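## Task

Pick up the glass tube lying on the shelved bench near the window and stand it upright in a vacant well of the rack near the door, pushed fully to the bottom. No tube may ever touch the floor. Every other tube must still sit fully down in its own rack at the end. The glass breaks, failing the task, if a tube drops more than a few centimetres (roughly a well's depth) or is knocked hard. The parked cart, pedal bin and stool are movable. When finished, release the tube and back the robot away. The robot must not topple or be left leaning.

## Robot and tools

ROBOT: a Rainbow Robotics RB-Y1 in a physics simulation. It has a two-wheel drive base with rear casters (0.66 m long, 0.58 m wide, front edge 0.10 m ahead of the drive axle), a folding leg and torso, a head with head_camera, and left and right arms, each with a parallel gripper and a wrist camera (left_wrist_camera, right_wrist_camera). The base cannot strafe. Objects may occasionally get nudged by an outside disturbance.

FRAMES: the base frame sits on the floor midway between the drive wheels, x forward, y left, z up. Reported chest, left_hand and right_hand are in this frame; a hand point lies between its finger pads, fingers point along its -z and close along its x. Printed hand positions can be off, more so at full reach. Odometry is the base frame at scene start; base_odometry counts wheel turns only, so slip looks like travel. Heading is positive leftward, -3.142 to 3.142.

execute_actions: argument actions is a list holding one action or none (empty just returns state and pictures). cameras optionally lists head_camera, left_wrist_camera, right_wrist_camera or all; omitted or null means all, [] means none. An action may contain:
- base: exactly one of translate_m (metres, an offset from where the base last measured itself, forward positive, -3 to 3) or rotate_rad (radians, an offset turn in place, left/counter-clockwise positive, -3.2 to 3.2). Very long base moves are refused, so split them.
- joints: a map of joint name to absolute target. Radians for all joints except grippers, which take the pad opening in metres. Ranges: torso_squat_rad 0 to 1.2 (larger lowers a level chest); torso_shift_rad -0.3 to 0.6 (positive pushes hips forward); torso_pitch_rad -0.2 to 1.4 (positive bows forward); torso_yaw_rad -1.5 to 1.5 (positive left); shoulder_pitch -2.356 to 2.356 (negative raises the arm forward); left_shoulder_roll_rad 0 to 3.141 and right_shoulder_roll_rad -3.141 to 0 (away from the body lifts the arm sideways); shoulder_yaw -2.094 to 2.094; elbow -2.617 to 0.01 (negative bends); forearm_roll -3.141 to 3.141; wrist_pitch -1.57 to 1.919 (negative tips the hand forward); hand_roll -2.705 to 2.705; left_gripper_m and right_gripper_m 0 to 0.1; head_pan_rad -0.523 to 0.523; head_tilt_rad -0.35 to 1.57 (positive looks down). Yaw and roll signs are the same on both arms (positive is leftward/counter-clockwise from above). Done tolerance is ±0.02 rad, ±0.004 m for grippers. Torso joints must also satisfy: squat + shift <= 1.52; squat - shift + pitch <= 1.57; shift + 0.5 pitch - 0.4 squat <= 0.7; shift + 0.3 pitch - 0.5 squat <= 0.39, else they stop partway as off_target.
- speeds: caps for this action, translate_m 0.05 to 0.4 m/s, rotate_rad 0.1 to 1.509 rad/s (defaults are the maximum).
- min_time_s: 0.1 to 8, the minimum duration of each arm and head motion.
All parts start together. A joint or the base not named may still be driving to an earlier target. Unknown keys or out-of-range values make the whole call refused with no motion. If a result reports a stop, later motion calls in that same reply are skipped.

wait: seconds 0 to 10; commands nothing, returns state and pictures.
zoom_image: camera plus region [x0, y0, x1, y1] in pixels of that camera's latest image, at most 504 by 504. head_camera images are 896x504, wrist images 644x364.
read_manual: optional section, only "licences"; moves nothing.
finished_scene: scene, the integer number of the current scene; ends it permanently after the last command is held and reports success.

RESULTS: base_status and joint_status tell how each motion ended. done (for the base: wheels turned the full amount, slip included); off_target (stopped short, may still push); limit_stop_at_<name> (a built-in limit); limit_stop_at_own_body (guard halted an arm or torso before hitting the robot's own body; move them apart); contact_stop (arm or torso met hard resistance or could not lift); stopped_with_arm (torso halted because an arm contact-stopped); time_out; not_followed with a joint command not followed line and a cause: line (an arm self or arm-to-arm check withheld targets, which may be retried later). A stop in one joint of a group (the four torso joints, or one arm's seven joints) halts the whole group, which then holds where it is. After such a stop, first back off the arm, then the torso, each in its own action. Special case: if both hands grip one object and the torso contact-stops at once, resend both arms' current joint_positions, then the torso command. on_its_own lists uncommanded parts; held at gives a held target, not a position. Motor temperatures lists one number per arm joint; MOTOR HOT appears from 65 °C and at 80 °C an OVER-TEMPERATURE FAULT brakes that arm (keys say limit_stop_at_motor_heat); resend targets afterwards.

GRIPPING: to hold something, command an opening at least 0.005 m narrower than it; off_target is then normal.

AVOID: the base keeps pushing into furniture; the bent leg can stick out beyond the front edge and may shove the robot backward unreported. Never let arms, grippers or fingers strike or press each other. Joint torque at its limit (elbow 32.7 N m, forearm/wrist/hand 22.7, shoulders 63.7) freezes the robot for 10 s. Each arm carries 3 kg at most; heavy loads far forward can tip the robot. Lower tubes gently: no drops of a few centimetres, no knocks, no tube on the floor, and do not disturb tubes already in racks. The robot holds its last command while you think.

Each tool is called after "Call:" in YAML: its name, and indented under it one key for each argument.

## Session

Call:
execute_actions:
  actions: []
  cameras: ["head_camera"]

Scene clock: 0.00 s.
Motor temperatures (°C, as the motors report them): left_arm=[32 29 31 31 38 36 33] | right_arm=[32 34 32 32 36 38 38]
base_odometry: x=+0.000 y=+0.000 heading=+0.000 (m, m, rad; odometry frame)
base_status: not commanded
joint_positions: torso_squat_rad=+0.350 torso_shift_rad=+0.000 torso_pitch_rad=-0.001 torso_yaw_rad=+0.000 left_shoulder_pitch_rad=+0.030 left_shoulder_roll_rad=+0.012 left_shoulder_yaw_rad=-0.046 left_elbow_rad=-0.173 left_forearm_roll_rad=-0.014 left_wrist_pitch_rad=+0.050 left_hand_roll_rad=+0.009 left_gripper_m=+0.099 right_shoulder_pitch_rad=-0.047 right_shoulder_roll_rad=-0.023 right_shoulder_yaw_rad=+0.026 right_elbow_rad=-0.253 right_forearm_roll_rad=+0.043 right_wrist_pitch_rad=+0.055 right_hand_roll_rad=-0.009 right_gripper_m=+0.100 head_pan_rad=-0.001 head_tilt_rad=+0.400
joint_status: not commanded
chest: x=-0.2286 y=+0.0001 z=+1.2474 quat_wxyz=(+1.000, +0.000, -0.001, +0.000) (m; base frame)
left_hand: x=-0.1765 y=+0.2260 z=+0.5633 quat_wxyz=(+0.999, +0.005, -0.048, -0.021) (m; base frame)
right_hand: x=-0.0832 y=-0.2334 z=+0.5760 quat_wxyz=(+0.992, -0.013, -0.122, +0.039) (m; base frame)
pictures: head_camera
camera_calibration (this result's frames):
head_camera: T_world_to_cam=[[0.0163792, -0.998428, -0.053607, 0.0882864], [-0.401545, 0.0425323, -0.914851, 1.30371], [0.915693, 0.0365101, -0.400217, 0.710101], [0, 0, 0, 1]] pos_world=[-0.128182, 0.00677197, 1.48163]
Images, in order (width x height): head_camera 896x504.

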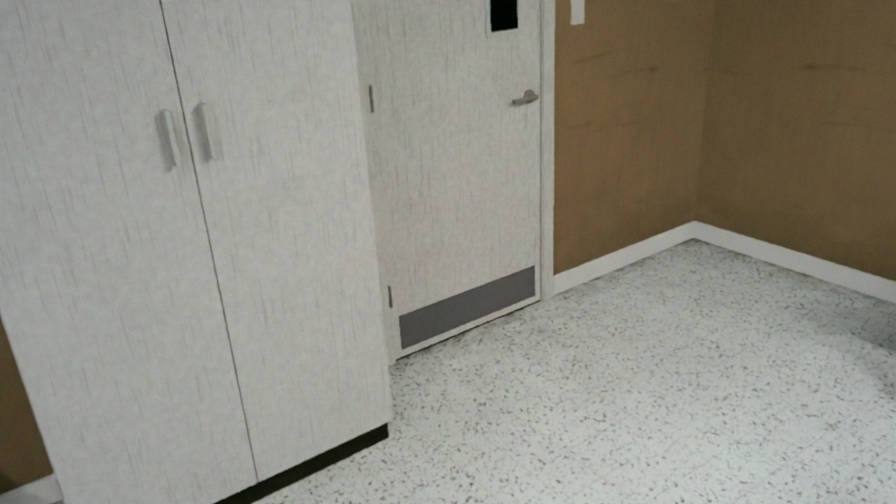

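Call:
execute_actions:
  actions:
    - {"joints":{"head_pan_rad":-0.52,"torso_yaw_rad":-0.3}}
  cameras: ["head_camera"]

Call:
execute_actions:
  actions:
    - {"base":{"rotate_rad":2.5},"joints":{"head_pan_rad":0,"torso_yaw_rad":0,"torso_squat_rad":0}}
  cameras: ["head_camera"]

Scene clock: 5.33 s.
Motor temperatures (°C, as the motors report them): left_arm=[32 29 31 31 38 36 33] | right_arm=[32 34 32 32 36 38 38]
base_odometry: x=+0.000 y=+0.000 heading=+0.000 (m, m, rad; odometry frame)
base_status: not commanded
joint_positions: torso_squat_rad=+0.350 torso_shift_rad=+0.000 torso_pitch_rad=-0.001 torso_yaw_rad=-0.300 left_shoulder_pitch_rad=+0.030 left_shoulder_roll_rad=+0.012 left_shoulder_yaw_rad=-0.046 left_elbow_rad=-0.173 left_forearm_roll_rad=-0.014 left_wrist_pitch_rad=+0.050 left_hand_roll_rad=+0.009 left_gripper_m=+0.099 right_shoulder_pitch_rad=-0.047 right_shoulder_roll_rad=-0.023 right_shoulder_yaw_rad=+0.026 right_elbow_rad=-0.253 right_forearm_roll_rad=+0.043 right_wrist_pitch_rad=+0.055 right_hand_roll_rad=-0.009 right_gripper_m=+0.100 head_pan_rad=-0.520 head_tilt_rad=+0.400
joint_status: all done
chest: x=-0.2286 y=+0.0001 z=+1.2474 quat_wxyz=(+0.989, +0.000, -0.001, -0.149) (m; base frame)
left_hand: x=-0.1119 y=+0.2007 z=+0.5634 quat_wxyz=(+0.984, -0.003, -0.048, -0.170) (m; base frame)
right_hand: x=-0.1586 y=-0.2657 z=+0.5759 quat_wxyz=(+0.986, -0.031, -0.118, -0.110) (m; base frame)
pictures: head_camera
camera_calibration (this result's frames):
head_camera: T_world_to_cam=[[-0.718209, -0.693676, -0.0546744, -0.0673956], [-0.242361, 0.323038, -0.914826, 1.3384], [0.652255, -0.643786, -0.400129, 0.652104], [0, 0, 0, 1]] pos_world=[-0.149366, -0.0592889, 1.48164]
Images, in order (width x height): head_camera 896x504.

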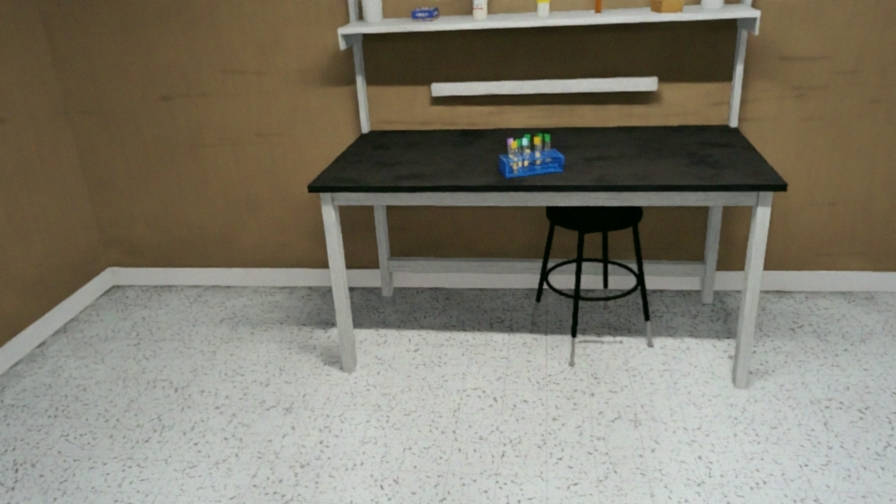

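Scene clock: 10.27 s.
Motor temperatures (°C, as the motors report them): left_arm=[32 29 31 31 38 36 33] | right_arm=[32 34 32 32 36 38 38]
base_odometry: x=+0.000 y=+0.000 heading=+2.500 (m, m, rad; odometry frame)
base_status: done
joint_positions: torso_squat_rad=+0.000 torso_shift_rad=+0.000 torso_pitch_rad=-0.001 torso_yaw_rad=+0.000 left_shoulder_pitch_rad=+0.030 left_shoulder_roll_rad=+0.012 left_shoulder_yaw_rad=-0.046 left_elbow_rad=-0.173 left_forearm_roll_rad=-0.014 left_wrist_pitch_rad=+0.050 left_hand_roll_rad=+0.009 left_gripper_m=+0.099 right_shoulder_pitch_rad=-0.047 right_shoulder_roll_rad=-0.023 right_shoulder_yaw_rad=+0.026 right_elbow_rad=-0.253 right_forearm_roll_rad=+0.043 right_wrist_pitch_rad=+0.055 right_hand_roll_rad=-0.009 right_gripper_m=+0.100 head_pan_rad=+0.000 head_tilt_rad=+0.400
joint_status: all done
chest: x=-0.2287 y=+0.0001 z=+1.2899 quat_wxyz=(+1.000, +0.000, -0.001, +0.000) (m; base frame)
left_hand: x=-0.1765 y=+0.2259 z=+0.6058 quat_wxyz=(+0.999, +0.005, -0.048, -0.021) (m; base frame)
right_hand: x=-0.0833 y=-0.2334 z=+0.6185 quat_wxyz=(+0.992, -0.013, -0.122, +0.038) (m; base frame)
pictures: head_camera
camera_calibration (this result's frames):
head_camera: T_world_to_cam=[[0.0170842, -0.998417, -0.0535949, 0.0906998], [-0.401511, 0.0422402, -0.91488, 1.34262], [0.915695, 0.037149, -0.400154, 0.727152], [0, 0, 0, 1]] pos_world=[-0.128323, 0.00683067, 1.52417]
Images, in order (width x height): head_camera 896x504.

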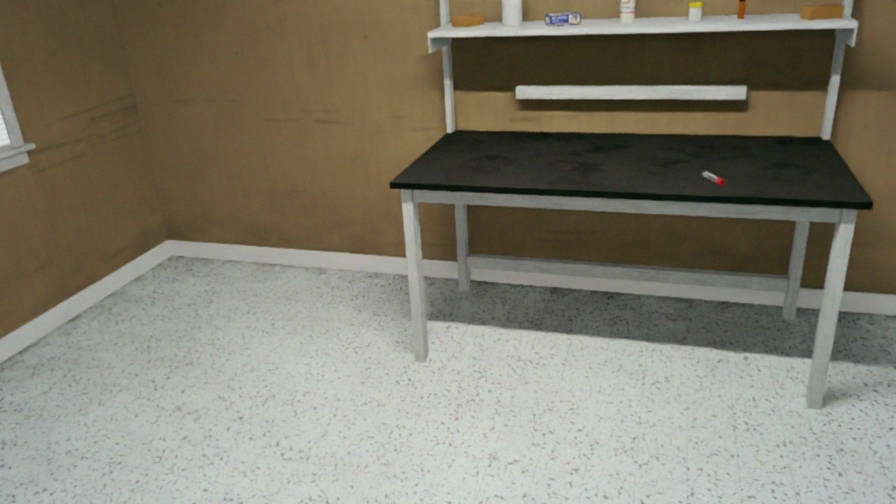

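Call:
execute_actions:
  actions:
    - {"base":{"rotate_rad":-0.69},"joints":{"head_tilt_rad":0.6}}
  cameras: ["head_camera"]

Scene clock: 29.67 s.
Motor temperatures (°C, as the motors report them): left_arm=[32 29 31 31 38 36 33] | right_arm=[32 34 32 32 36 38 38]
base_odometry: x=+0.000 y=+0.000 heading=+1.810 (m, m, rad; odometry frame)
base_status: done
joint_positions: torso_squat_rad=+0.000 torso_shift_rad=+0.000 torso_pitch_rad=-0.001 torso_yaw_rad=+0.000 left_shoulder_pitch_rad=+0.030 left_shoulder_roll_rad=+0.012 left_shoulder_yaw_rad=-0.046 left_elbow_rad=-0.173 left_forearm_roll_rad=-0.014 left_wrist_pitch_rad=+0.050 left_hand_roll_rad=+0.009 left_gripper_m=+0.099 right_shoulder_pitch_rad=-0.047 right_shoulder_roll_rad=-0.023 right_shoulder_yaw_rad=+0.026 right_elbow_rad=-0.253 right_forearm_roll_rad=+0.043 right_wrist_pitch_rad=+0.055 right_hand_roll_rad=-0.009 right_gripper_m=+0.100 head_pan_rad=+0.000 head_tilt_rad=+0.600
joint_status: all done
chest: x=-0.2287 y=+0.0001 z=+1.2899 quat_wxyz=(+1.000, +0.000, -0.001, +0.000) (m; base frame)
left_hand: x=-0.1765 y=+0.2259 z=+0.6058 quat_wxyz=(+0.999, +0.005, -0.048, -0.021) (m; base frame)
right_hand: x=-0.0833 y=-0.2334 z=+0.6185 quat_wxyz=(+0.992, -0.013, -0.122, +0.038) (m; base frame)
pictures: head_camera
camera_calibration (this result's frames):
head_camera: T_world_to_cam=[[0.00593912, -0.998417, -0.0559297, 0.0918717], [-0.575791, 0.0423139, -0.816501, 1.15998], [0.817575, 0.0370531, -0.574628, 0.966795], [0, 0, 0, 1]] pos_world=[-0.123069, 0.00682044, 1.50781]
Images, in order (width x height): head_camera 896x504.

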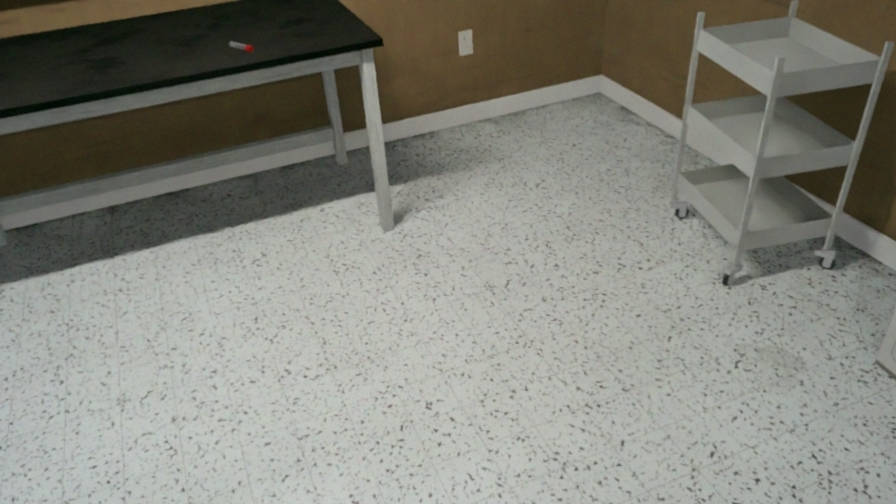

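Call:
execute_actions:
  actions:
    - {"base":{"translate_m":1.36}}
  cameras: []

Call:
execute_actions:
  actions:
    - {"base":{"rotate_rad":0.97}}
  cameras: ["head_camera"]

Scene clock: 37.63 s.
Motor temperatures (°C, as the motors report them): left_arm=[32 29 31 31 38 36 33] | right_arm=[32 34 32 32 36 38 38]
base_odometry: x=-0.322 y=+1.321 heading=+1.810 (m, m, rad; odometry frame)
base_status: done
joint_positions: torso_squat_rad=+0.000 torso_shift_rad=+0.000 torso_pitch_rad=-0.001 torso_yaw_rad=+0.000 left_shoulder_pitch_rad=+0.030 left_shoulder_roll_rad=+0.012 left_shoulder_yaw_rad=-0.046 left_elbow_rad=-0.173 left_forearm_roll_rad=-0.014 left_wrist_pitch_rad=+0.050 left_hand_roll_rad=+0.009 left_gripper_m=+0.099 right_shoulder_pitch_rad=-0.048 right_shoulder_roll_rad=-0.023 right_shoulder_yaw_rad=+0.026 right_elbow_rad=-0.253 right_forearm_roll_rad=+0.043 right_wrist_pitch_rad=+0.055 right_hand_roll_rad=-0.009 right_gripper_m=+0.100 head_pan_rad=+0.000 head_tilt_rad=+0.600
joint_status: not commanded
chest: x=-0.2286 y=+0.0001 z=+1.2899 quat_wxyz=(+1.000, +0.000, -0.001, +0.000) (m; base frame)
left_hand: x=-0.1764 y=+0.2259 z=+0.6058 quat_wxyz=(+0.999, +0.005, -0.048, -0.021) (m; base frame)
right_hand: x=-0.0832 y=-0.2334 z=+0.6185 quat_wxyz=(+0.992, -0.013, -0.122, +0.038) (m; base frame)
pictures: none
No camera images: the call's "cameras" was empty. Leave "cameras" out to get every camera's image.

Scene clock: 40.87 s.
Motor temperatures (°C, as the motors report them): left_arm=[32 29 31 31 38 36 33] | right_arm=[32 34 32 32 36 38 38]
base_odometry: x=-0.322 y=+1.321 heading=+2.779 (m, m, rad; odometry frame)
base_status: done
joint_positions: torso_squat_rad=+0.000 torso_shift_rad=+0.000 torso_pitch_rad=-0.001 torso_yaw_rad=+0.000 left_shoulder_pitch_rad=+0.030 left_shoulder_roll_rad=+0.012 left_shoulder_yaw_rad=-0.046 left_elbow_rad=-0.173 left_forearm_roll_rad=-0.014 left_wrist_pitch_rad=+0.050 left_hand_roll_rad=+0.009 left_gripper_m=+0.099 right_shoulder_pitch_rad=-0.048 right_shoulder_roll_rad=-0.023 right_shoulder_yaw_rad=+0.026 right_elbow_rad=-0.253 right_forearm_roll_rad=+0.043 right_wrist_pitch_rad=+0.055 right_hand_roll_rad=-0.009 right_gripper_m=+0.100 head_pan_rad=+0.000 head_tilt_rad=+0.600
joint_status: not commanded
chest: x=-0.2286 y=+0.0001 z=+1.2899 quat_wxyz=(+1.000, +0.000, -0.001, +0.000) (m; base frame)
left_hand: x=-0.1764 y=+0.2259 z=+0.6058 quat_wxyz=(+0.999, +0.005, -0.048, -0.021) (m; base frame)
right_hand: x=-0.0832 y=-0.2334 z=+0.6185 quat_wxyz=(+0.992, -0.013, -0.122, +0.038) (m; base frame)
pictures: head_camera
camera_calibration (this result's frames):
head_camera: T_world_to_cam=[[0.00593343, -0.998416, -0.0559415, 0.0918697], [-0.575891, 0.0423223, -0.81643, 1.15993], [0.817505, 0.0370604, -0.574728, 0.966807], [0, 0, 0, 1]] pos_world=[-0.12292, 0.00680288, 1.5078]
Images, in order (width x height): head_camera 896x504.

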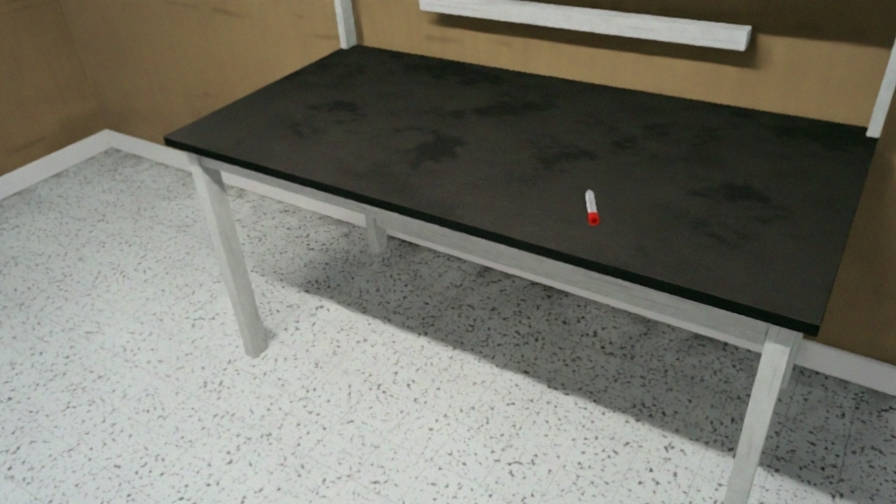

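Call:
execute_actions:
  actions:
    - {"base":{"translate_m":0.63},"speeds":{"translate_m":0.25},"joints":{"torso_squat_rad":0.66,"head_tilt_rad":0.85,"head_pan_rad":-0.3,"right_shoulder_pitch_rad":-1.028,"right_shoulder_roll_rad":-0.163,"right_shoulder_yaw_rad":-0.297,"right_elbow_rad":-0.571,"right_forearm_roll_rad":0,"right_wrist_pitch_rad":1.071,"right_hand_roll_rad":-1.571,"right_gripper_m":0.06}}
  cameras: ["head_camera","right_wrist_camera"]

Scene clock: 53.80 s.
Motor temperatures (°C, as the motors report them): left_arm=[32 29 31 31 38 36 33] | right_arm=[32 34 32 32 36 38 38]
base_odometry: x=-0.911 y=+1.544 heading=+2.780 (m, m, rad; odometry frame)
base_status: done
joint_positions: torso_squat_rad=+0.660 torso_shift_rad=+0.000 torso_pitch_rad=-0.001 torso_yaw_rad=+0.000 left_shoulder_pitch_rad=+0.030 left_shoulder_roll_rad=+0.012 left_shoulder_yaw_rad=-0.046 left_elbow_rad=-0.173 left_forearm_roll_rad=-0.014 left_wrist_pitch_rad=+0.050 left_hand_roll_rad=+0.009 left_gripper_m=+0.099 right_shoulder_pitch_rad=-1.028 right_shoulder_roll_rad=-0.163 right_shoulder_yaw_rad=-0.297 right_elbow_rad=-0.571 right_forearm_roll_rad=+0.000 right_wrist_pitch_rad=+1.071 right_hand_roll_rad=-1.571 right_gripper_m=+0.060 head_pan_rad=-0.300 head_tilt_rad=+0.850
joint_status: all done
chest: x=-0.2285 y=+0.0001 z=+1.1429 quat_wxyz=(+1.000, +0.000, -0.001, +0.000) (m; base frame)
left_hand: x=-0.1764 y=+0.2260 z=+0.4588 quat_wxyz=(+0.999, +0.005, -0.048, -0.021) (m; base frame)
right_hand: x=+0.3874 y=-0.2198 z=+0.8675 quat_wxyz=(+0.685, +0.175, -0.176, -0.685) (m; base frame)
pictures: head_camera, right_wrist_camera
camera_calibration (this result's frames):
head_camera: T_world_to_cam=[[-0.302833, -0.951398, -0.0559864, 0.0199121], [-0.713417, 0.265251, -0.648597, 0.786099], [0.631924, -0.156475, -0.75907, 1.0915], [0, 0, 0, 1]] pos_world=[-0.122901, -0.018776, 1.3395]
right_wrist_camera: T_world_to_cam=[[-0.00458217, 0.999929, -0.0110138, 0.232199], [0.382678, 0.011929, 0.923805, -0.913925], [0.923871, 0.0000182824, -0.382705, 0.0633661], [0, 0, 0, 1]] pos_world=[0.292261, -0.221281, 0.871097]
Images, in order (width x height): head_camera 896x504, right_wrist_camera 644x364.

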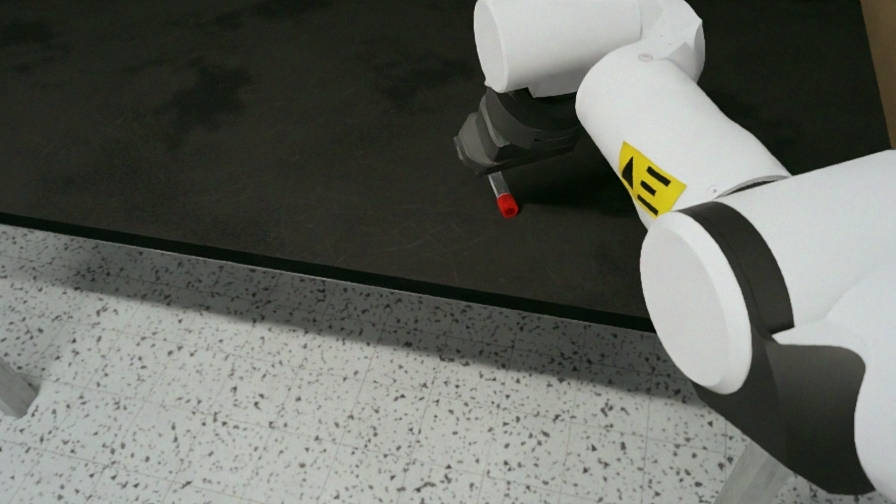

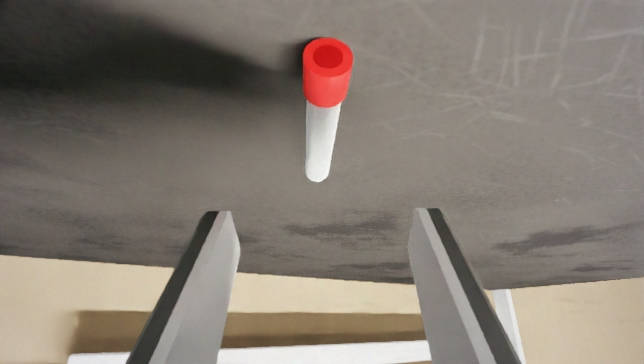

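Call:
execute_actions:
  actions:
    - {"base":{"translate_m":0.006},"joints":{"torso_squat_rad":0.78,"right_hand_roll_rad":-1.62,"right_gripper_m":0.04}}
  cameras: ["right_wrist_camera"]

Scene clock: 59.43 s.
Motor temperatures (°C, as the motors report them): left_arm=[32 29 31 31 38 36 33] | right_arm=[32 34 32 32 36 38 38]
base_odometry: x=-0.917 y=+1.546 heading=+2.781 (m, m, rad; odometry frame)
base_status: done
joint_positions: torso_squat_rad=+0.780 torso_shift_rad=+0.000 torso_pitch_rad=-0.001 torso_yaw_rad=+0.000 left_shoulder_pitch_rad=+0.030 left_shoulder_roll_rad=+0.012 left_shoulder_yaw_rad=-0.046 left_elbow_rad=-0.173 left_forearm_roll_rad=-0.014 left_wrist_pitch_rad=+0.050 left_hand_roll_rad=+0.009 left_gripper_m=+0.099 right_shoulder_pitch_rad=-1.028 right_shoulder_roll_rad=-0.163 right_shoulder_yaw_rad=-0.297 right_elbow_rad=-0.571 right_forearm_roll_rad=+0.000 right_wrist_pitch_rad=+1.071 right_hand_roll_rad=-1.620 right_gripper_m=+0.040 head_pan_rad=-0.300 head_tilt_rad=+0.850
joint_status: all done
chest: x=-0.2286 y=+0.0001 z=+1.0876 quat_wxyz=(+1.000, +0.000, -0.001, +0.000) (m; base frame)
left_hand: x=-0.1763 y=+0.2260 z=+0.4035 quat_wxyz=(+0.999, +0.005, -0.048, -0.021) (m; base frame)
right_hand: x=+0.3873 y=-0.2198 z=+0.8123 quat_wxyz=(+0.668, +0.179, -0.171, -0.701) (m; base frame)
pictures: right_wrist_camera
camera_calibration (this result's frames):
right_wrist_camera: T_world_to_cam=[[0.0383992, 0.999184, 0.0125425, 0.195649], [0.382131, -0.0262809, 0.923734, -0.871016], [0.92331, -0.0306777, -0.382829, 0.0358852], [0, 0, 0, 1]] pos_world=[0.292197, -0.21728, 0.815871]
Images, in order (width x height): right_wrist_camera 644x364.

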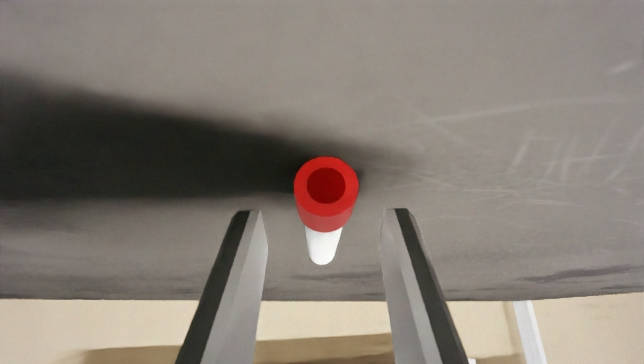

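Call:
execute_actions:
  actions:
    - {"joints":{"torso_squat_rad":0.804}}
  cameras: ["right_wrist_camera"]

Call:
execute_actions:
  actions:
    - {"joints":{"right_gripper_m":0.008}}
  cameras: []

Call:
execute_actions:
  actions:
    - {"joints":{"torso_squat_rad":0.76}}
  cameras: ["right_wrist_camera"]

Scene clock: 67.10 s.
Motor temperatures (°C, as the motors report them): left_arm=[32 29 31 31 38 36 33] | right_arm=[33 34 32 32 36 38 38]
base_odometry: x=-0.917 y=+1.546 heading=+2.781 (m, m, rad; odometry frame)
base_status: not commanded
joint_positions: torso_squat_rad=+0.804 torso_shift_rad=+0.000 torso_pitch_rad=-0.001 torso_yaw_rad=+0.000 left_shoulder_pitch_rad=+0.030 left_shoulder_roll_rad=+0.012 left_shoulder_yaw_rad=-0.046 left_elbow_rad=-0.173 left_forearm_roll_rad=-0.014 left_wrist_pitch_rad=+0.050 left_hand_roll_rad=+0.009 left_gripper_m=+0.099 right_shoulder_pitch_rad=-1.028 right_shoulder_roll_rad=-0.163 right_shoulder_yaw_rad=-0.297 right_elbow_rad=-0.571 right_forearm_roll_rad=+0.000 right_wrist_pitch_rad=+1.071 right_hand_roll_rad=-1.620 right_gripper_m=+0.040 head_pan_rad=-0.300 head_tilt_rad=+0.850
joint_status: all done
chest: x=-0.2286 y=+0.0001 z=+1.0756 quat_wxyz=(+1.000, +0.000, -0.001, +0.000) (m; base frame)
left_hand: x=-0.1763 y=+0.2260 z=+0.3915 quat_wxyz=(+0.999, +0.005, -0.048, -0.021) (m; base frame)
right_hand: x=+0.3873 y=-0.2198 z=+0.8003 quat_wxyz=(+0.668, +0.179, -0.171, -0.701) (m; base frame)
pictures: right_wrist_camera
camera_calibration (this result's frames):
right_wrist_camera: T_world_to_cam=[[0.0384291, 0.999183, 0.0125422, 0.195805], [0.382237, -0.0262956, 0.92369, -0.859914], [0.923265, -0.0307025, -0.382935, 0.031412], [0, 0, 0, 1]] pos_world=[0.292165, -0.217292, 0.803867]
Images, in order (width x height): right_wrist_camera 644x364.

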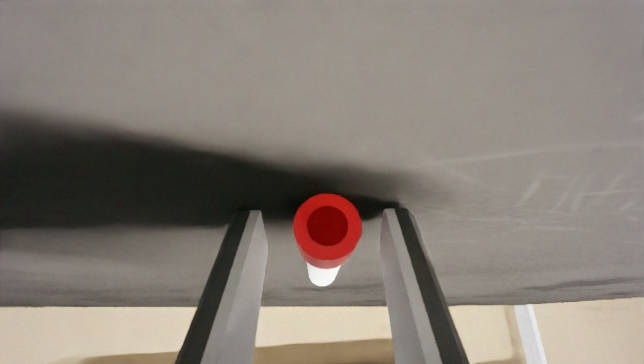

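Scene clock: 67.90 s.
Motor temperatures (°C, as the motors report them): left_arm=[32 29 31 31 38 36 33] | right_arm=[33 34 32 32 36 38 38]
base_odometry: x=-0.917 y=+1.546 heading=+2.781 (m, m, rad; odometry frame)
base_status: not commanded
joint_positions: torso_squat_rad=+0.804 torso_shift_rad=+0.000 torso_pitch_rad=-0.001 torso_yaw_rad=+0.000 left_shoulder_pitch_rad=+0.030 left_shoulder_roll_rad=+0.012 left_shoulder_yaw_rad=-0.046 left_elbow_rad=-0.173 left_forearm_roll_rad=-0.014 left_wrist_pitch_rad=+0.050 left_hand_roll_rad=+0.009 left_gripper_m=+0.099 right_shoulder_pitch_rad=-1.028 right_shoulder_roll_rad=-0.163 right_shoulder_yaw_rad=-0.297 right_elbow_rad=-0.571 right_forearm_roll_rad=+0.000 right_wrist_pitch_rad=+1.071 right_hand_roll_rad=-1.620 right_gripper_m=+0.018 head_pan_rad=-0.300 head_tilt_rad=+0.850
joint_status: right_gripper_m off_target (ended at +0.018, target +0.008)
chest: x=-0.2286 y=+0.0001 z=+1.0756 quat_wxyz=(+1.000, +0.000, -0.001, +0.000) (m; base frame)
left_hand: x=-0.1763 y=+0.2260 z=+0.3915 quat_wxyz=(+0.999, +0.005, -0.048, -0.021) (m; base frame)
right_hand: x=+0.3873 y=-0.2198 z=+0.8003 quat_wxyz=(+0.668, +0.179, -0.171, -0.701) (m; base frame)
pictures: none
No camera images: the call's "cameras" was empty. Leave "cameras" out to get every camera's image.

Scene clock: 68.73 s.
Motor temperatures (°C, as the motors report them): left_arm=[32 29 31 31 38 36 33] | right_arm=[33 34 32 32 36 38 38]
base_odometry: x=-0.917 y=+1.546 heading=+2.781 (m, m, rad; odometry frame)
base_status: not commanded
joint_positions: torso_squat_rad=+0.760 torso_shift_rad=+0.000 torso_pitch_rad=-0.001 torso_yaw_rad=+0.000 left_shoulder_pitch_rad=+0.030 left_shoulder_roll_rad=+0.012 left_shoulder_yaw_rad=-0.046 left_elbow_rad=-0.173 left_forearm_roll_rad=-0.014 left_wrist_pitch_rad=+0.050 left_hand_roll_rad=+0.009 left_gripper_m=+0.099 right_shoulder_pitch_rad=-1.028 right_shoulder_roll_rad=-0.163 right_shoulder_yaw_rad=-0.297 right_elbow_rad=-0.571 right_forearm_roll_rad=+0.000 right_wrist_pitch_rad=+1.071 right_hand_roll_rad=-1.620 right_gripper_m=+0.018 head_pan_rad=-0.300 head_tilt_rad=+0.850
joint_status: all done
chest: x=-0.2285 y=+0.0001 z=+1.0973 quat_wxyz=(+1.000, +0.000, -0.001, +0.000) (m; base frame)
left_hand: x=-0.1764 y=+0.2260 z=+0.4132 quat_wxyz=(+0.999, +0.005, -0.048, -0.021) (m; base frame)
right_hand: x=+0.3874 y=-0.2198 z=+0.8218 quat_wxyz=(+0.668, +0.179, -0.171, -0.701) (m; base frame)
pictures: right_wrist_camera
camera_calibration (this result's frames):
right_wrist_camera: T_world_to_cam=[[0.0384247, 0.999183, 0.0125298, 0.195541], [0.382536, -0.0262925, 0.923566, -0.879802], [0.923141, -0.0306947, -0.383234, 0.0398717], [0, 0, 0, 1]] pos_world=[0.292236, -0.21729, 0.825386]
Images, in order (width x height): right_wrist_camera 644x364.

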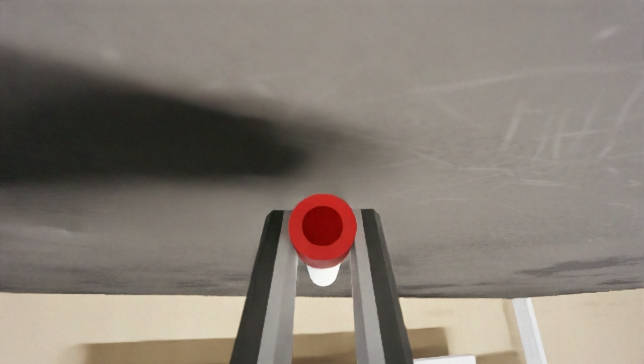

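Call:
execute_actions:
  actions:
    - {"base":{"translate_m":-0.63},"joints":{"torso_squat_rad":0.3}}
  cameras: []

Call:
execute_actions:
  actions:
    - {"base":{"rotate_rad":2.5},"joints":{"right_wrist_pitch_rad":0.5,"right_hand_roll_rad":1.571,"head_tilt_rad":0.3,"head_pan_rad":0},"min_time_s":4.5}
  cameras: ["head_camera","right_wrist_camera"]

Scene clock: 78.20 s.
Motor temperatures (°C, as the motors report them): left_arm=[32 29 31 31 38 36 33] | right_arm=[33 34 32 32 36 38 38]
base_odometry: x=-0.328 y=+1.324 heading=+2.782 (m, m, rad; odometry frame)
base_status: done
joint_positions: torso_squat_rad=+0.300 torso_shift_rad=+0.000 torso_pitch_rad=-0.001 torso_yaw_rad=+0.000 left_shoulder_pitch_rad=+0.030 left_shoulder_roll_rad=+0.012 left_shoulder_yaw_rad=-0.046 left_elbow_rad=-0.173 left_forearm_roll_rad=-0.014 left_wrist_pitch_rad=+0.050 left_hand_roll_rad=+0.009 left_gripper_m=+0.099 right_shoulder_pitch_rad=-1.028 right_shoulder_roll_rad=-0.163 right_shoulder_yaw_rad=-0.297 right_elbow_rad=-0.571 right_forearm_roll_rad=+0.000 right_wrist_pitch_rad=+1.071 right_hand_roll_rad=-1.620 right_gripper_m=+0.018 head_pan_rad=-0.300 head_tilt_rad=+0.850
joint_status: all done
chest: x=-0.2286 y=+0.0001 z=+1.2587 quat_wxyz=(+1.000, +0.000, -0.001, +0.000) (m; base frame)
left_hand: x=-0.1765 y=+0.2260 z=+0.5746 quat_wxyz=(+0.999, +0.005, -0.048, -0.021) (m; base frame)
right_hand: x=+0.3873 y=-0.2199 z=+0.9832 quat_wxyz=(+0.668, +0.179, -0.171, -0.701) (m; base frame)
pictures: none
No camera images: the call's "cameras" was empty. Leave "cameras" out to get every camera's image.

Scene clock: 83.00 s.
Motor temperatures (°C, as the motors report them): left_arm=[32 29 31 31 38 36 33] | right_arm=[33 34 32 32 36 38 38]
base_odometry: x=-0.327 y=+1.324 heading=-1.002 (m, m, rad; odometry frame)
base_status: done
joint_positions: torso_squat_rad=+0.300 torso_shift_rad=+0.000 torso_pitch_rad=-0.001 torso_yaw_rad=+0.000 left_shoulder_pitch_rad=+0.030 left_shoulder_roll_rad=+0.012 left_shoulder_yaw_rad=-0.046 left_elbow_rad=-0.173 left_forearm_roll_rad=-0.014 left_wrist_pitch_rad=+0.050 left_hand_roll_rad=+0.009 left_gripper_m=+0.099 right_shoulder_pitch_rad=-1.028 right_shoulder_roll_rad=-0.163 right_shoulder_yaw_rad=-0.297 right_elbow_rad=-0.571 right_forearm_roll_rad=+0.000 right_wrist_pitch_rad=+0.500 right_hand_roll_rad=+1.571 right_gripper_m=+0.018 head_pan_rad=+0.000 head_tilt_rad=+0.300
joint_status: all done
chest: x=-0.2287 y=+0.0001 z=+1.2587 quat_wxyz=(+1.000, +0.000, -0.001, +0.000) (m; base frame)
left_hand: x=-0.1765 y=+0.2260 z=+0.5746 quat_wxyz=(+0.999, +0.005, -0.048, -0.021) (m; base frame)
right_hand: x=+0.4789 y=-0.2197 z=+1.0752 quat_wxyz=(+0.608, -0.361, -0.361, +0.608) (m; base frame)
pictures: head_camera, right_wrist_camera
camera_calibration (this result's frames):
head_camera: T_world_to_cam=[[0.0224377, -0.998416, -0.0516015, 0.0872358], [-0.308794, 0.0421696, -0.950194, 1.38473], [0.950864, 0.0372544, -0.307359, 0.586496], [0, 0, 0, 1]] pos_world=[-0.132038, 0.00685442, 1.50053]
right_wrist_camera: T_world_to_cam=[[0.0105798, -0.99993, 0.00528153, -0.229393], [-0.922833, -0.0117977, -0.385019, 0.886476], [0.385054, -0.000800539, -0.922894, 0.896991], [0, 0, 0, 1]] pos_world=[0.475106, -0.218201, 1.17035]
Images, in order (width x height): head_camera 896x504, right_wrist_camera 644x364.

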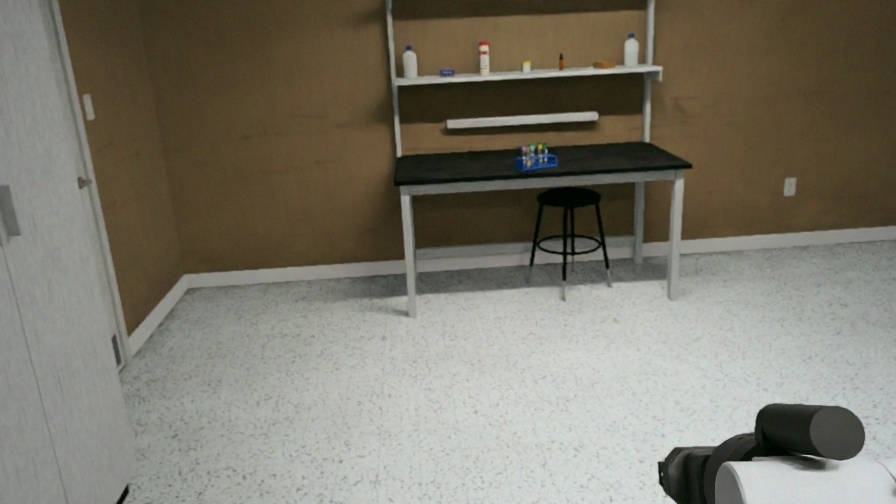

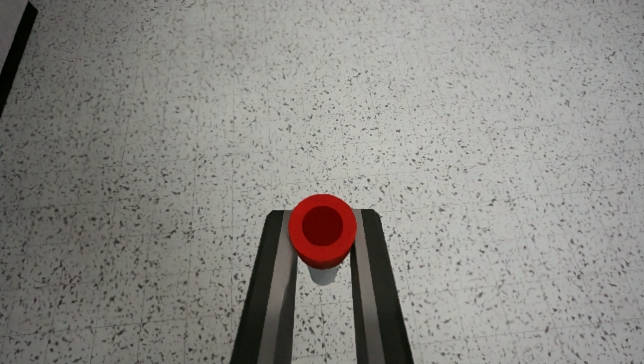

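Call:
execute_actions:
  actions:
    - {"base":{"rotate_rad":-0.15}}
  cameras: []

Call:
execute_actions:
  actions:
    - {"base":{"translate_m":2.8},"joints":{"torso_yaw_rad":0.4,"torso_squat_rad":0.45,"head_tilt_rad":0.65,"head_pan_rad":-0.2}}
  cameras: ["head_camera","right_wrist_camera"]

Scene clock: 91.63 s.
Motor temperatures (°C, as the motors report them): left_arm=[32 29 31 31 38 36 33] | right_arm=[33 34 32 32 36 38 38]
base_odometry: x=-0.327 y=+1.324 heading=-1.151 (m, m, rad; odometry frame)
base_status: done
joint_positions: torso_squat_rad=+0.300 torso_shift_rad=+0.000 torso_pitch_rad=-0.001 torso_yaw_rad=+0.000 left_shoulder_pitch_rad=+0.030 left_shoulder_roll_rad=+0.012 left_shoulder_yaw_rad=-0.046 left_elbow_rad=-0.173 left_forearm_roll_rad=-0.014 left_wrist_pitch_rad=+0.050 left_hand_roll_rad=+0.009 left_gripper_m=+0.099 right_shoulder_pitch_rad=-1.028 right_shoulder_roll_rad=-0.163 right_shoulder_yaw_rad=-0.297 right_elbow_rad=-0.571 right_forearm_roll_rad=+0.000 right_wrist_pitch_rad=+0.500 right_hand_roll_rad=+1.571 right_gripper_m=+0.018 head_pan_rad=+0.000 head_tilt_rad=+0.300
joint_status: not commanded
chest: x=-0.2287 y=+0.0001 z=+1.2587 quat_wxyz=(+1.000, +0.000, -0.001, +0.000) (m; base frame)
left_hand: x=-0.1765 y=+0.2260 z=+0.5746 quat_wxyz=(+0.999, +0.005, -0.048, -0.021) (m; base frame)
right_hand: x=+0.4789 y=-0.2197 z=+1.0752 quat_wxyz=(+0.608, -0.361, -0.361, +0.608) (m; base frame)
pictures: none
No camera images: the call's "cameras" was empty. Leave "cameras" out to get every camera's image.

Scene clock: 100.07 s.
Motor temperatures (°C, as the motors report them): left_arm=[32 29 31 31 38 36 33] | right_arm=[34 34 32 33 36 38 38]
base_odometry: x=+0.815 y=-1.233 heading=-1.150 (m, m, rad; odometry frame)
base_status: done
joint_positions: torso_squat_rad=+0.450 torso_shift_rad=+0.000 torso_pitch_rad=-0.001 torso_yaw_rad=+0.400 left_shoulder_pitch_rad=+0.030 left_shoulder_roll_rad=+0.012 left_shoulder_yaw_rad=-0.046 left_elbow_rad=-0.173 left_forearm_roll_rad=-0.014 left_wrist_pitch_rad=+0.050 left_hand_roll_rad=+0.009 left_gripper_m=+0.099 right_shoulder_pitch_rad=-1.028 right_shoulder_roll_rad=-0.163 right_shoulder_yaw_rad=-0.297 right_elbow_rad=-0.571 right_forearm_roll_rad=+0.000 right_wrist_pitch_rad=+0.500 right_hand_roll_rad=+1.571 right_gripper_m=+0.018 head_pan_rad=-0.200 head_tilt_rad=+0.650
joint_status: all done
chest: x=-0.2285 y=+0.0001 z=+1.2202 quat_wxyz=(+0.980, +0.000, +0.000, +0.199) (m; base frame)
left_hand: x=-0.2687 y=+0.2281 z=+0.5360 quat_wxyz=(+0.983, +0.014, -0.046, +0.178) (m; base frame)
right_hand: x=+0.5087 y=+0.0732 z=+1.0365 quat_wxyz=(+0.475, -0.282, -0.425, +0.717) (m; base frame)
pictures: head_camera, right_wrist_camera
camera_calibration (this result's frames):
head_camera: T_world_to_cam=[[0.201498, -0.977891, -0.0559235, 0.137147], [-0.612202, -0.0811669, -0.786525, 1.05275], [0.764596, 0.19272, -0.615021, 0.972636], [0, 0, 0, 1]] pos_world=[-0.126815, 0.0321164, 1.43387]
right_wrist_camera: T_world_to_cam=[[0.399222, -0.916838, 0.00551927, -0.140656], [-0.845485, -0.370468, -0.384589, 0.889006], [0.35465, 0.14887, -0.923072, 0.854759], [0, 0, 0, 1]] pos_world=[0.504654, 0.0731416, 1.13168]
Images, in order (width x height): head_camera 896x504, right_wrist_camera 644x364.

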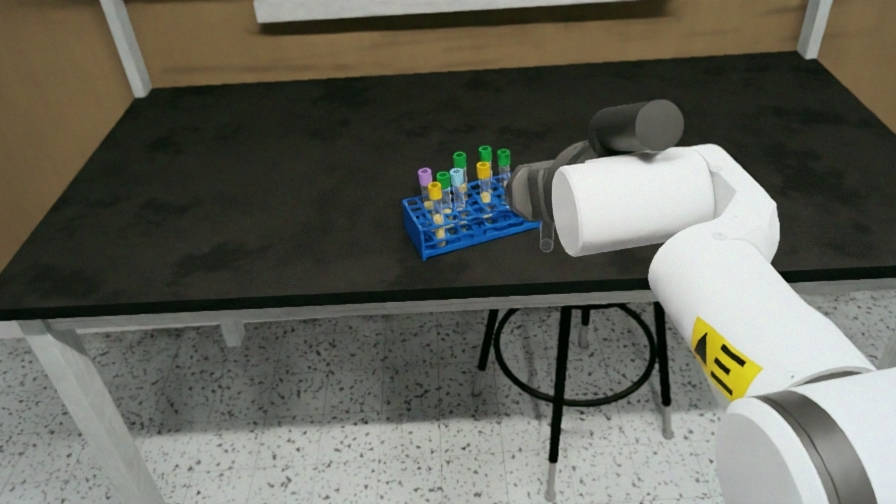

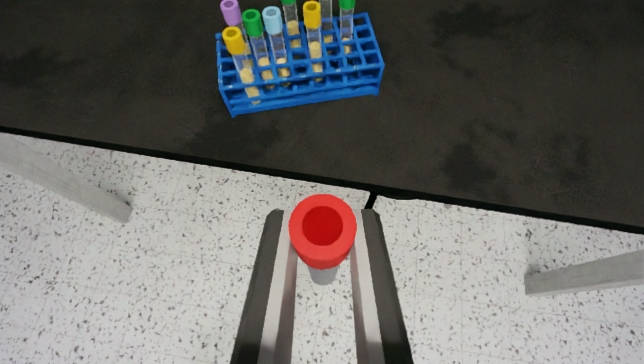

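Call:
execute_actions:
  actions:
    - {"base":{"translate_m":0.285},"speeds":{"translate_m":0.15},"joints":{"torso_yaw_rad":0.47,"torso_squat_rad":0.62}}
  cameras: ["head_camera","right_wrist_camera"]

Call:
zoom_image:
  camera: "right_wrist_camera"
  region: [100,120,460,364]

Call:
zoom_image:
  camera: "head_camera"
  region: [380,170,620,350]

Scene clock: 108.47 s.
Motor temperatures (°C, as the motors report them): left_arm=[32 29 31 31 38 36 33] | right_arm=[34 34 32 33 36 38 38]
base_odometry: x=+0.931 y=-1.493 heading=-1.149 (m, m, rad; odometry frame)
base_status: done
joint_positions: torso_squat_rad=+0.620 torso_shift_rad=+0.000 torso_pitch_rad=-0.001 torso_yaw_rad=+0.470 left_shoulder_pitch_rad=+0.030 left_shoulder_roll_rad=+0.012 left_shoulder_yaw_rad=-0.046 left_elbow_rad=-0.173 left_forearm_roll_rad=-0.014 left_wrist_pitch_rad=+0.050 left_hand_roll_rad=+0.009 left_gripper_m=+0.099 right_shoulder_pitch_rad=-1.028 right_shoulder_roll_rad=-0.163 right_shoulder_yaw_rad=-0.297 right_elbow_rad=-0.571 right_forearm_roll_rad=+0.000 right_wrist_pitch_rad=+0.500 right_hand_roll_rad=+1.571 right_gripper_m=+0.018 head_pan_rad=-0.200 head_tilt_rad=+0.650
joint_status: all done
chest: x=-0.2285 y=+0.0001 z=+1.1596 quat_wxyz=(+0.973, +0.000, +0.000, +0.233) (m; base frame)
left_hand: x=-0.2845 y=+0.2247 z=+0.4754 quat_wxyz=(+0.976, +0.015, -0.045, +0.212) (m; base frame)
right_hand: x=+0.5019 y=+0.1245 z=+0.9759 quat_wxyz=(+0.449, -0.267, -0.435, +0.733) (m; base frame)
pictures: head_camera, right_wrist_camera
camera_calibration (this result's frames):
head_camera: T_world_to_cam=[[0.269312, -0.961431, -0.0558626, 0.149179], [-0.605088, -0.123798, -0.786475, 1.00668], [0.749226, 0.245609, -0.615091, 0.931908], [0, 0, 0, 1]] pos_world=[-0.129256, 0.0391647, 1.37327]
right_wrist_camera: T_world_to_cam=[[0.462246, -0.886734, 0.00559144, -0.126019], [-0.817581, -0.428622, -0.384506, 0.872022], [0.343351, 0.173165, -0.923106, 0.796256], [0, 0, 0, 1]] pos_world=[0.497805, 0.124139, 1.07103]
Images, in order (width x height): head_camera 896x504, right_wrist_camera 644x364.

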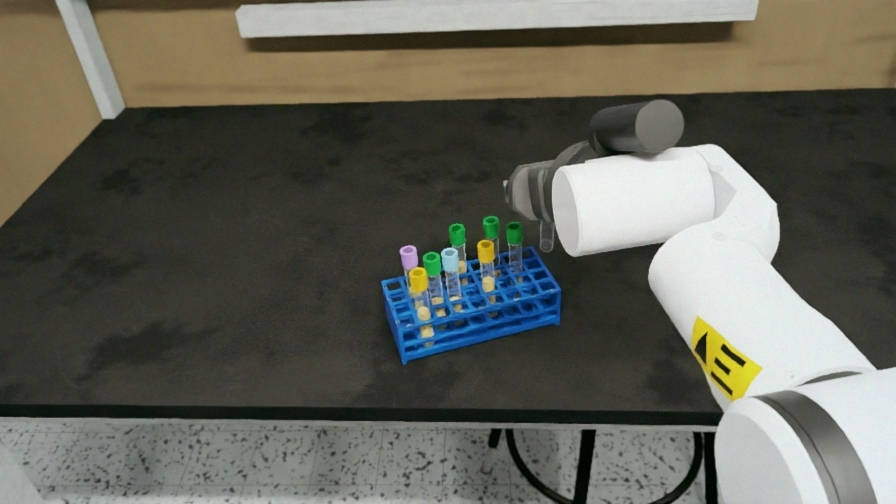

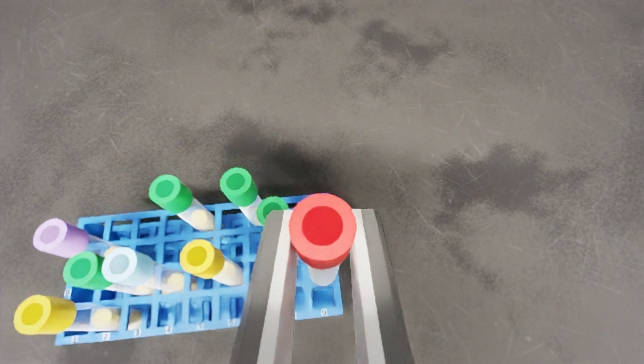

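Region (100, 120, 460, 364) of right_wrist_camera's 644x364 image, scaled by 1.400, with more detail than that image has; it fills the top 342 rows of this view, and the rest is white.

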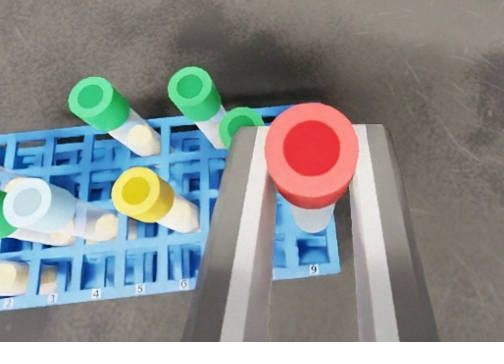

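Region (380, 170, 620, 350) of head_camera's 896x504 image, scaled by 2.100, with more detail than that image has; it fills the top 378 rows of this view, and the rest is white.

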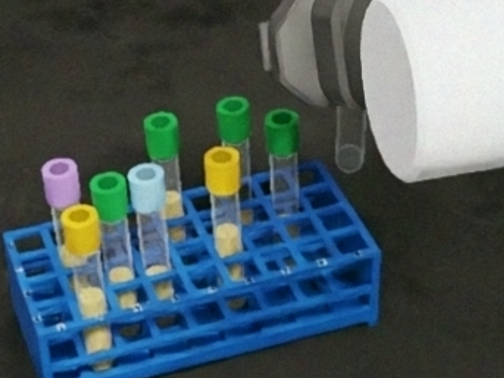

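Call:
execute_actions:
  actions:
    - {"joints":{"right_wrist_pitch_rad":0.53,"torso_shift_rad":-0.006,"torso_squat_rad":0.68}}
  cameras: ["head_camera","right_wrist_camera"]

Call:
zoom_image:
  camera: "right_wrist_camera"
  region: [180,150,460,364]

Call:
zoom_image:
  camera: "head_camera"
  region: [440,170,620,320]

Scene clock: 117.50 s.
Motor temperatures (°C, as the motors report them): left_arm=[32 29 31 31 38 36 33] | right_arm=[34 34 32 33 36 38 38]
base_odometry: x=+0.931 y=-1.493 heading=-1.149 (m, m, rad; odometry frame)
base_status: not commanded
joint_positions: torso_squat_rad=+0.680 torso_shift_rad=-0.006 torso_pitch_rad=-0.001 torso_yaw_rad=+0.470 left_shoulder_pitch_rad=+0.030 left_shoulder_roll_rad=+0.012 left_shoulder_yaw_rad=-0.046 left_elbow_rad=-0.173 left_forearm_roll_rad=-0.014 left_wrist_pitch_rad=+0.050 left_hand_roll_rad=+0.009 left_gripper_m=+0.099 right_shoulder_pitch_rad=-1.028 right_shoulder_roll_rad=-0.163 right_shoulder_yaw_rad=-0.297 right_elbow_rad=-0.571 right_forearm_roll_rad=+0.000 right_wrist_pitch_rad=+0.530 right_hand_roll_rad=+1.571 right_gripper_m=+0.018 head_pan_rad=-0.200 head_tilt_rad=+0.650
joint_status: all done
chest: x=-0.2317 y=+0.0002 z=+1.1342 quat_wxyz=(+0.973, +0.000, -0.001, +0.233) (m; base frame)
left_hand: x=-0.2875 y=+0.2247 z=+0.4500 quat_wxyz=(+0.976, +0.015, -0.046, +0.212) (m; base frame)
right_hand: x=+0.4957 y=+0.1229 z=+0.9447 quat_wxyz=(+0.453, -0.261, -0.424, +0.740) (m; base frame)
pictures: head_camera, right_wrist_camera
camera_calibration (this result's frames):
head_camera: T_world_to_cam=[[0.269328, -0.961432, -0.0557819, 0.148546], [-0.604852, -0.123797, -0.786656, 0.984979], [0.74941, 0.245608, -0.614866, 0.918485], [0, 0, 0, 1]] pos_world=[-0.132563, 0.0391668, 1.34787]
right_wrist_camera: T_world_to_cam=[[0.46235, -0.886681, 0.00543218, -0.124256], [-0.82737, -0.43361, -0.35699, 0.833763], [0.318892, 0.16056, -0.934092, 0.793898], [0, 0, 0, 1]] pos_world=[0.494112, 0.123885, 1.03989]
Images, in order (width x height): head_camera 896x504, right_wrist_camera 644x364.

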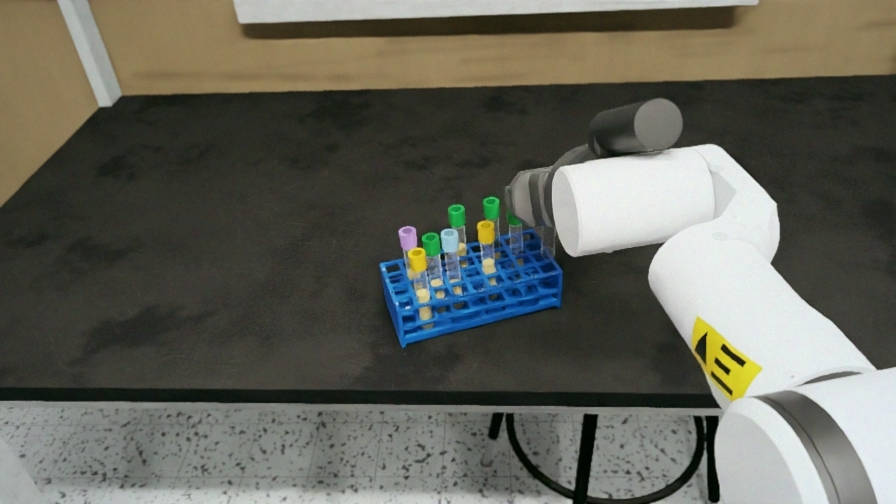

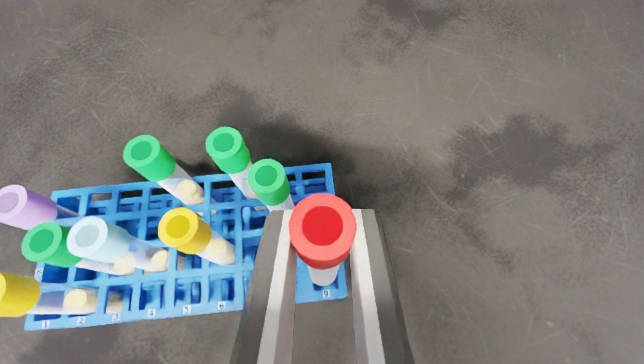

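Region (180, 150, 460, 364) of right_wrist_camera's 644x364 image, scaled by 1.800, with more detail than that image has; it fills the top 385 rows of this view, and the rest is white.

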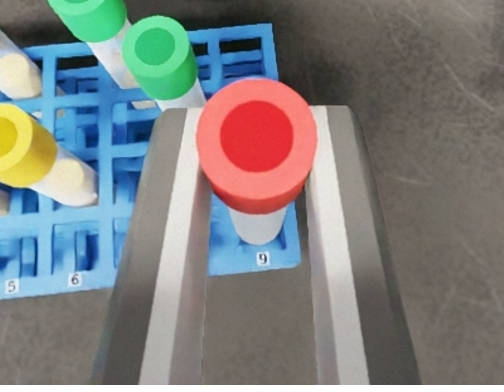

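Region (440, 170, 620, 320) of head_camera's 896x504 image, scaled by 2.800, with more detail than that image has.

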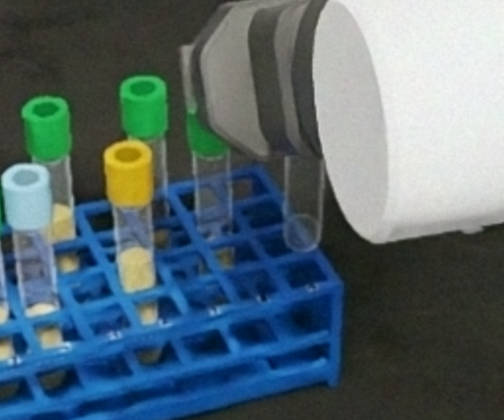

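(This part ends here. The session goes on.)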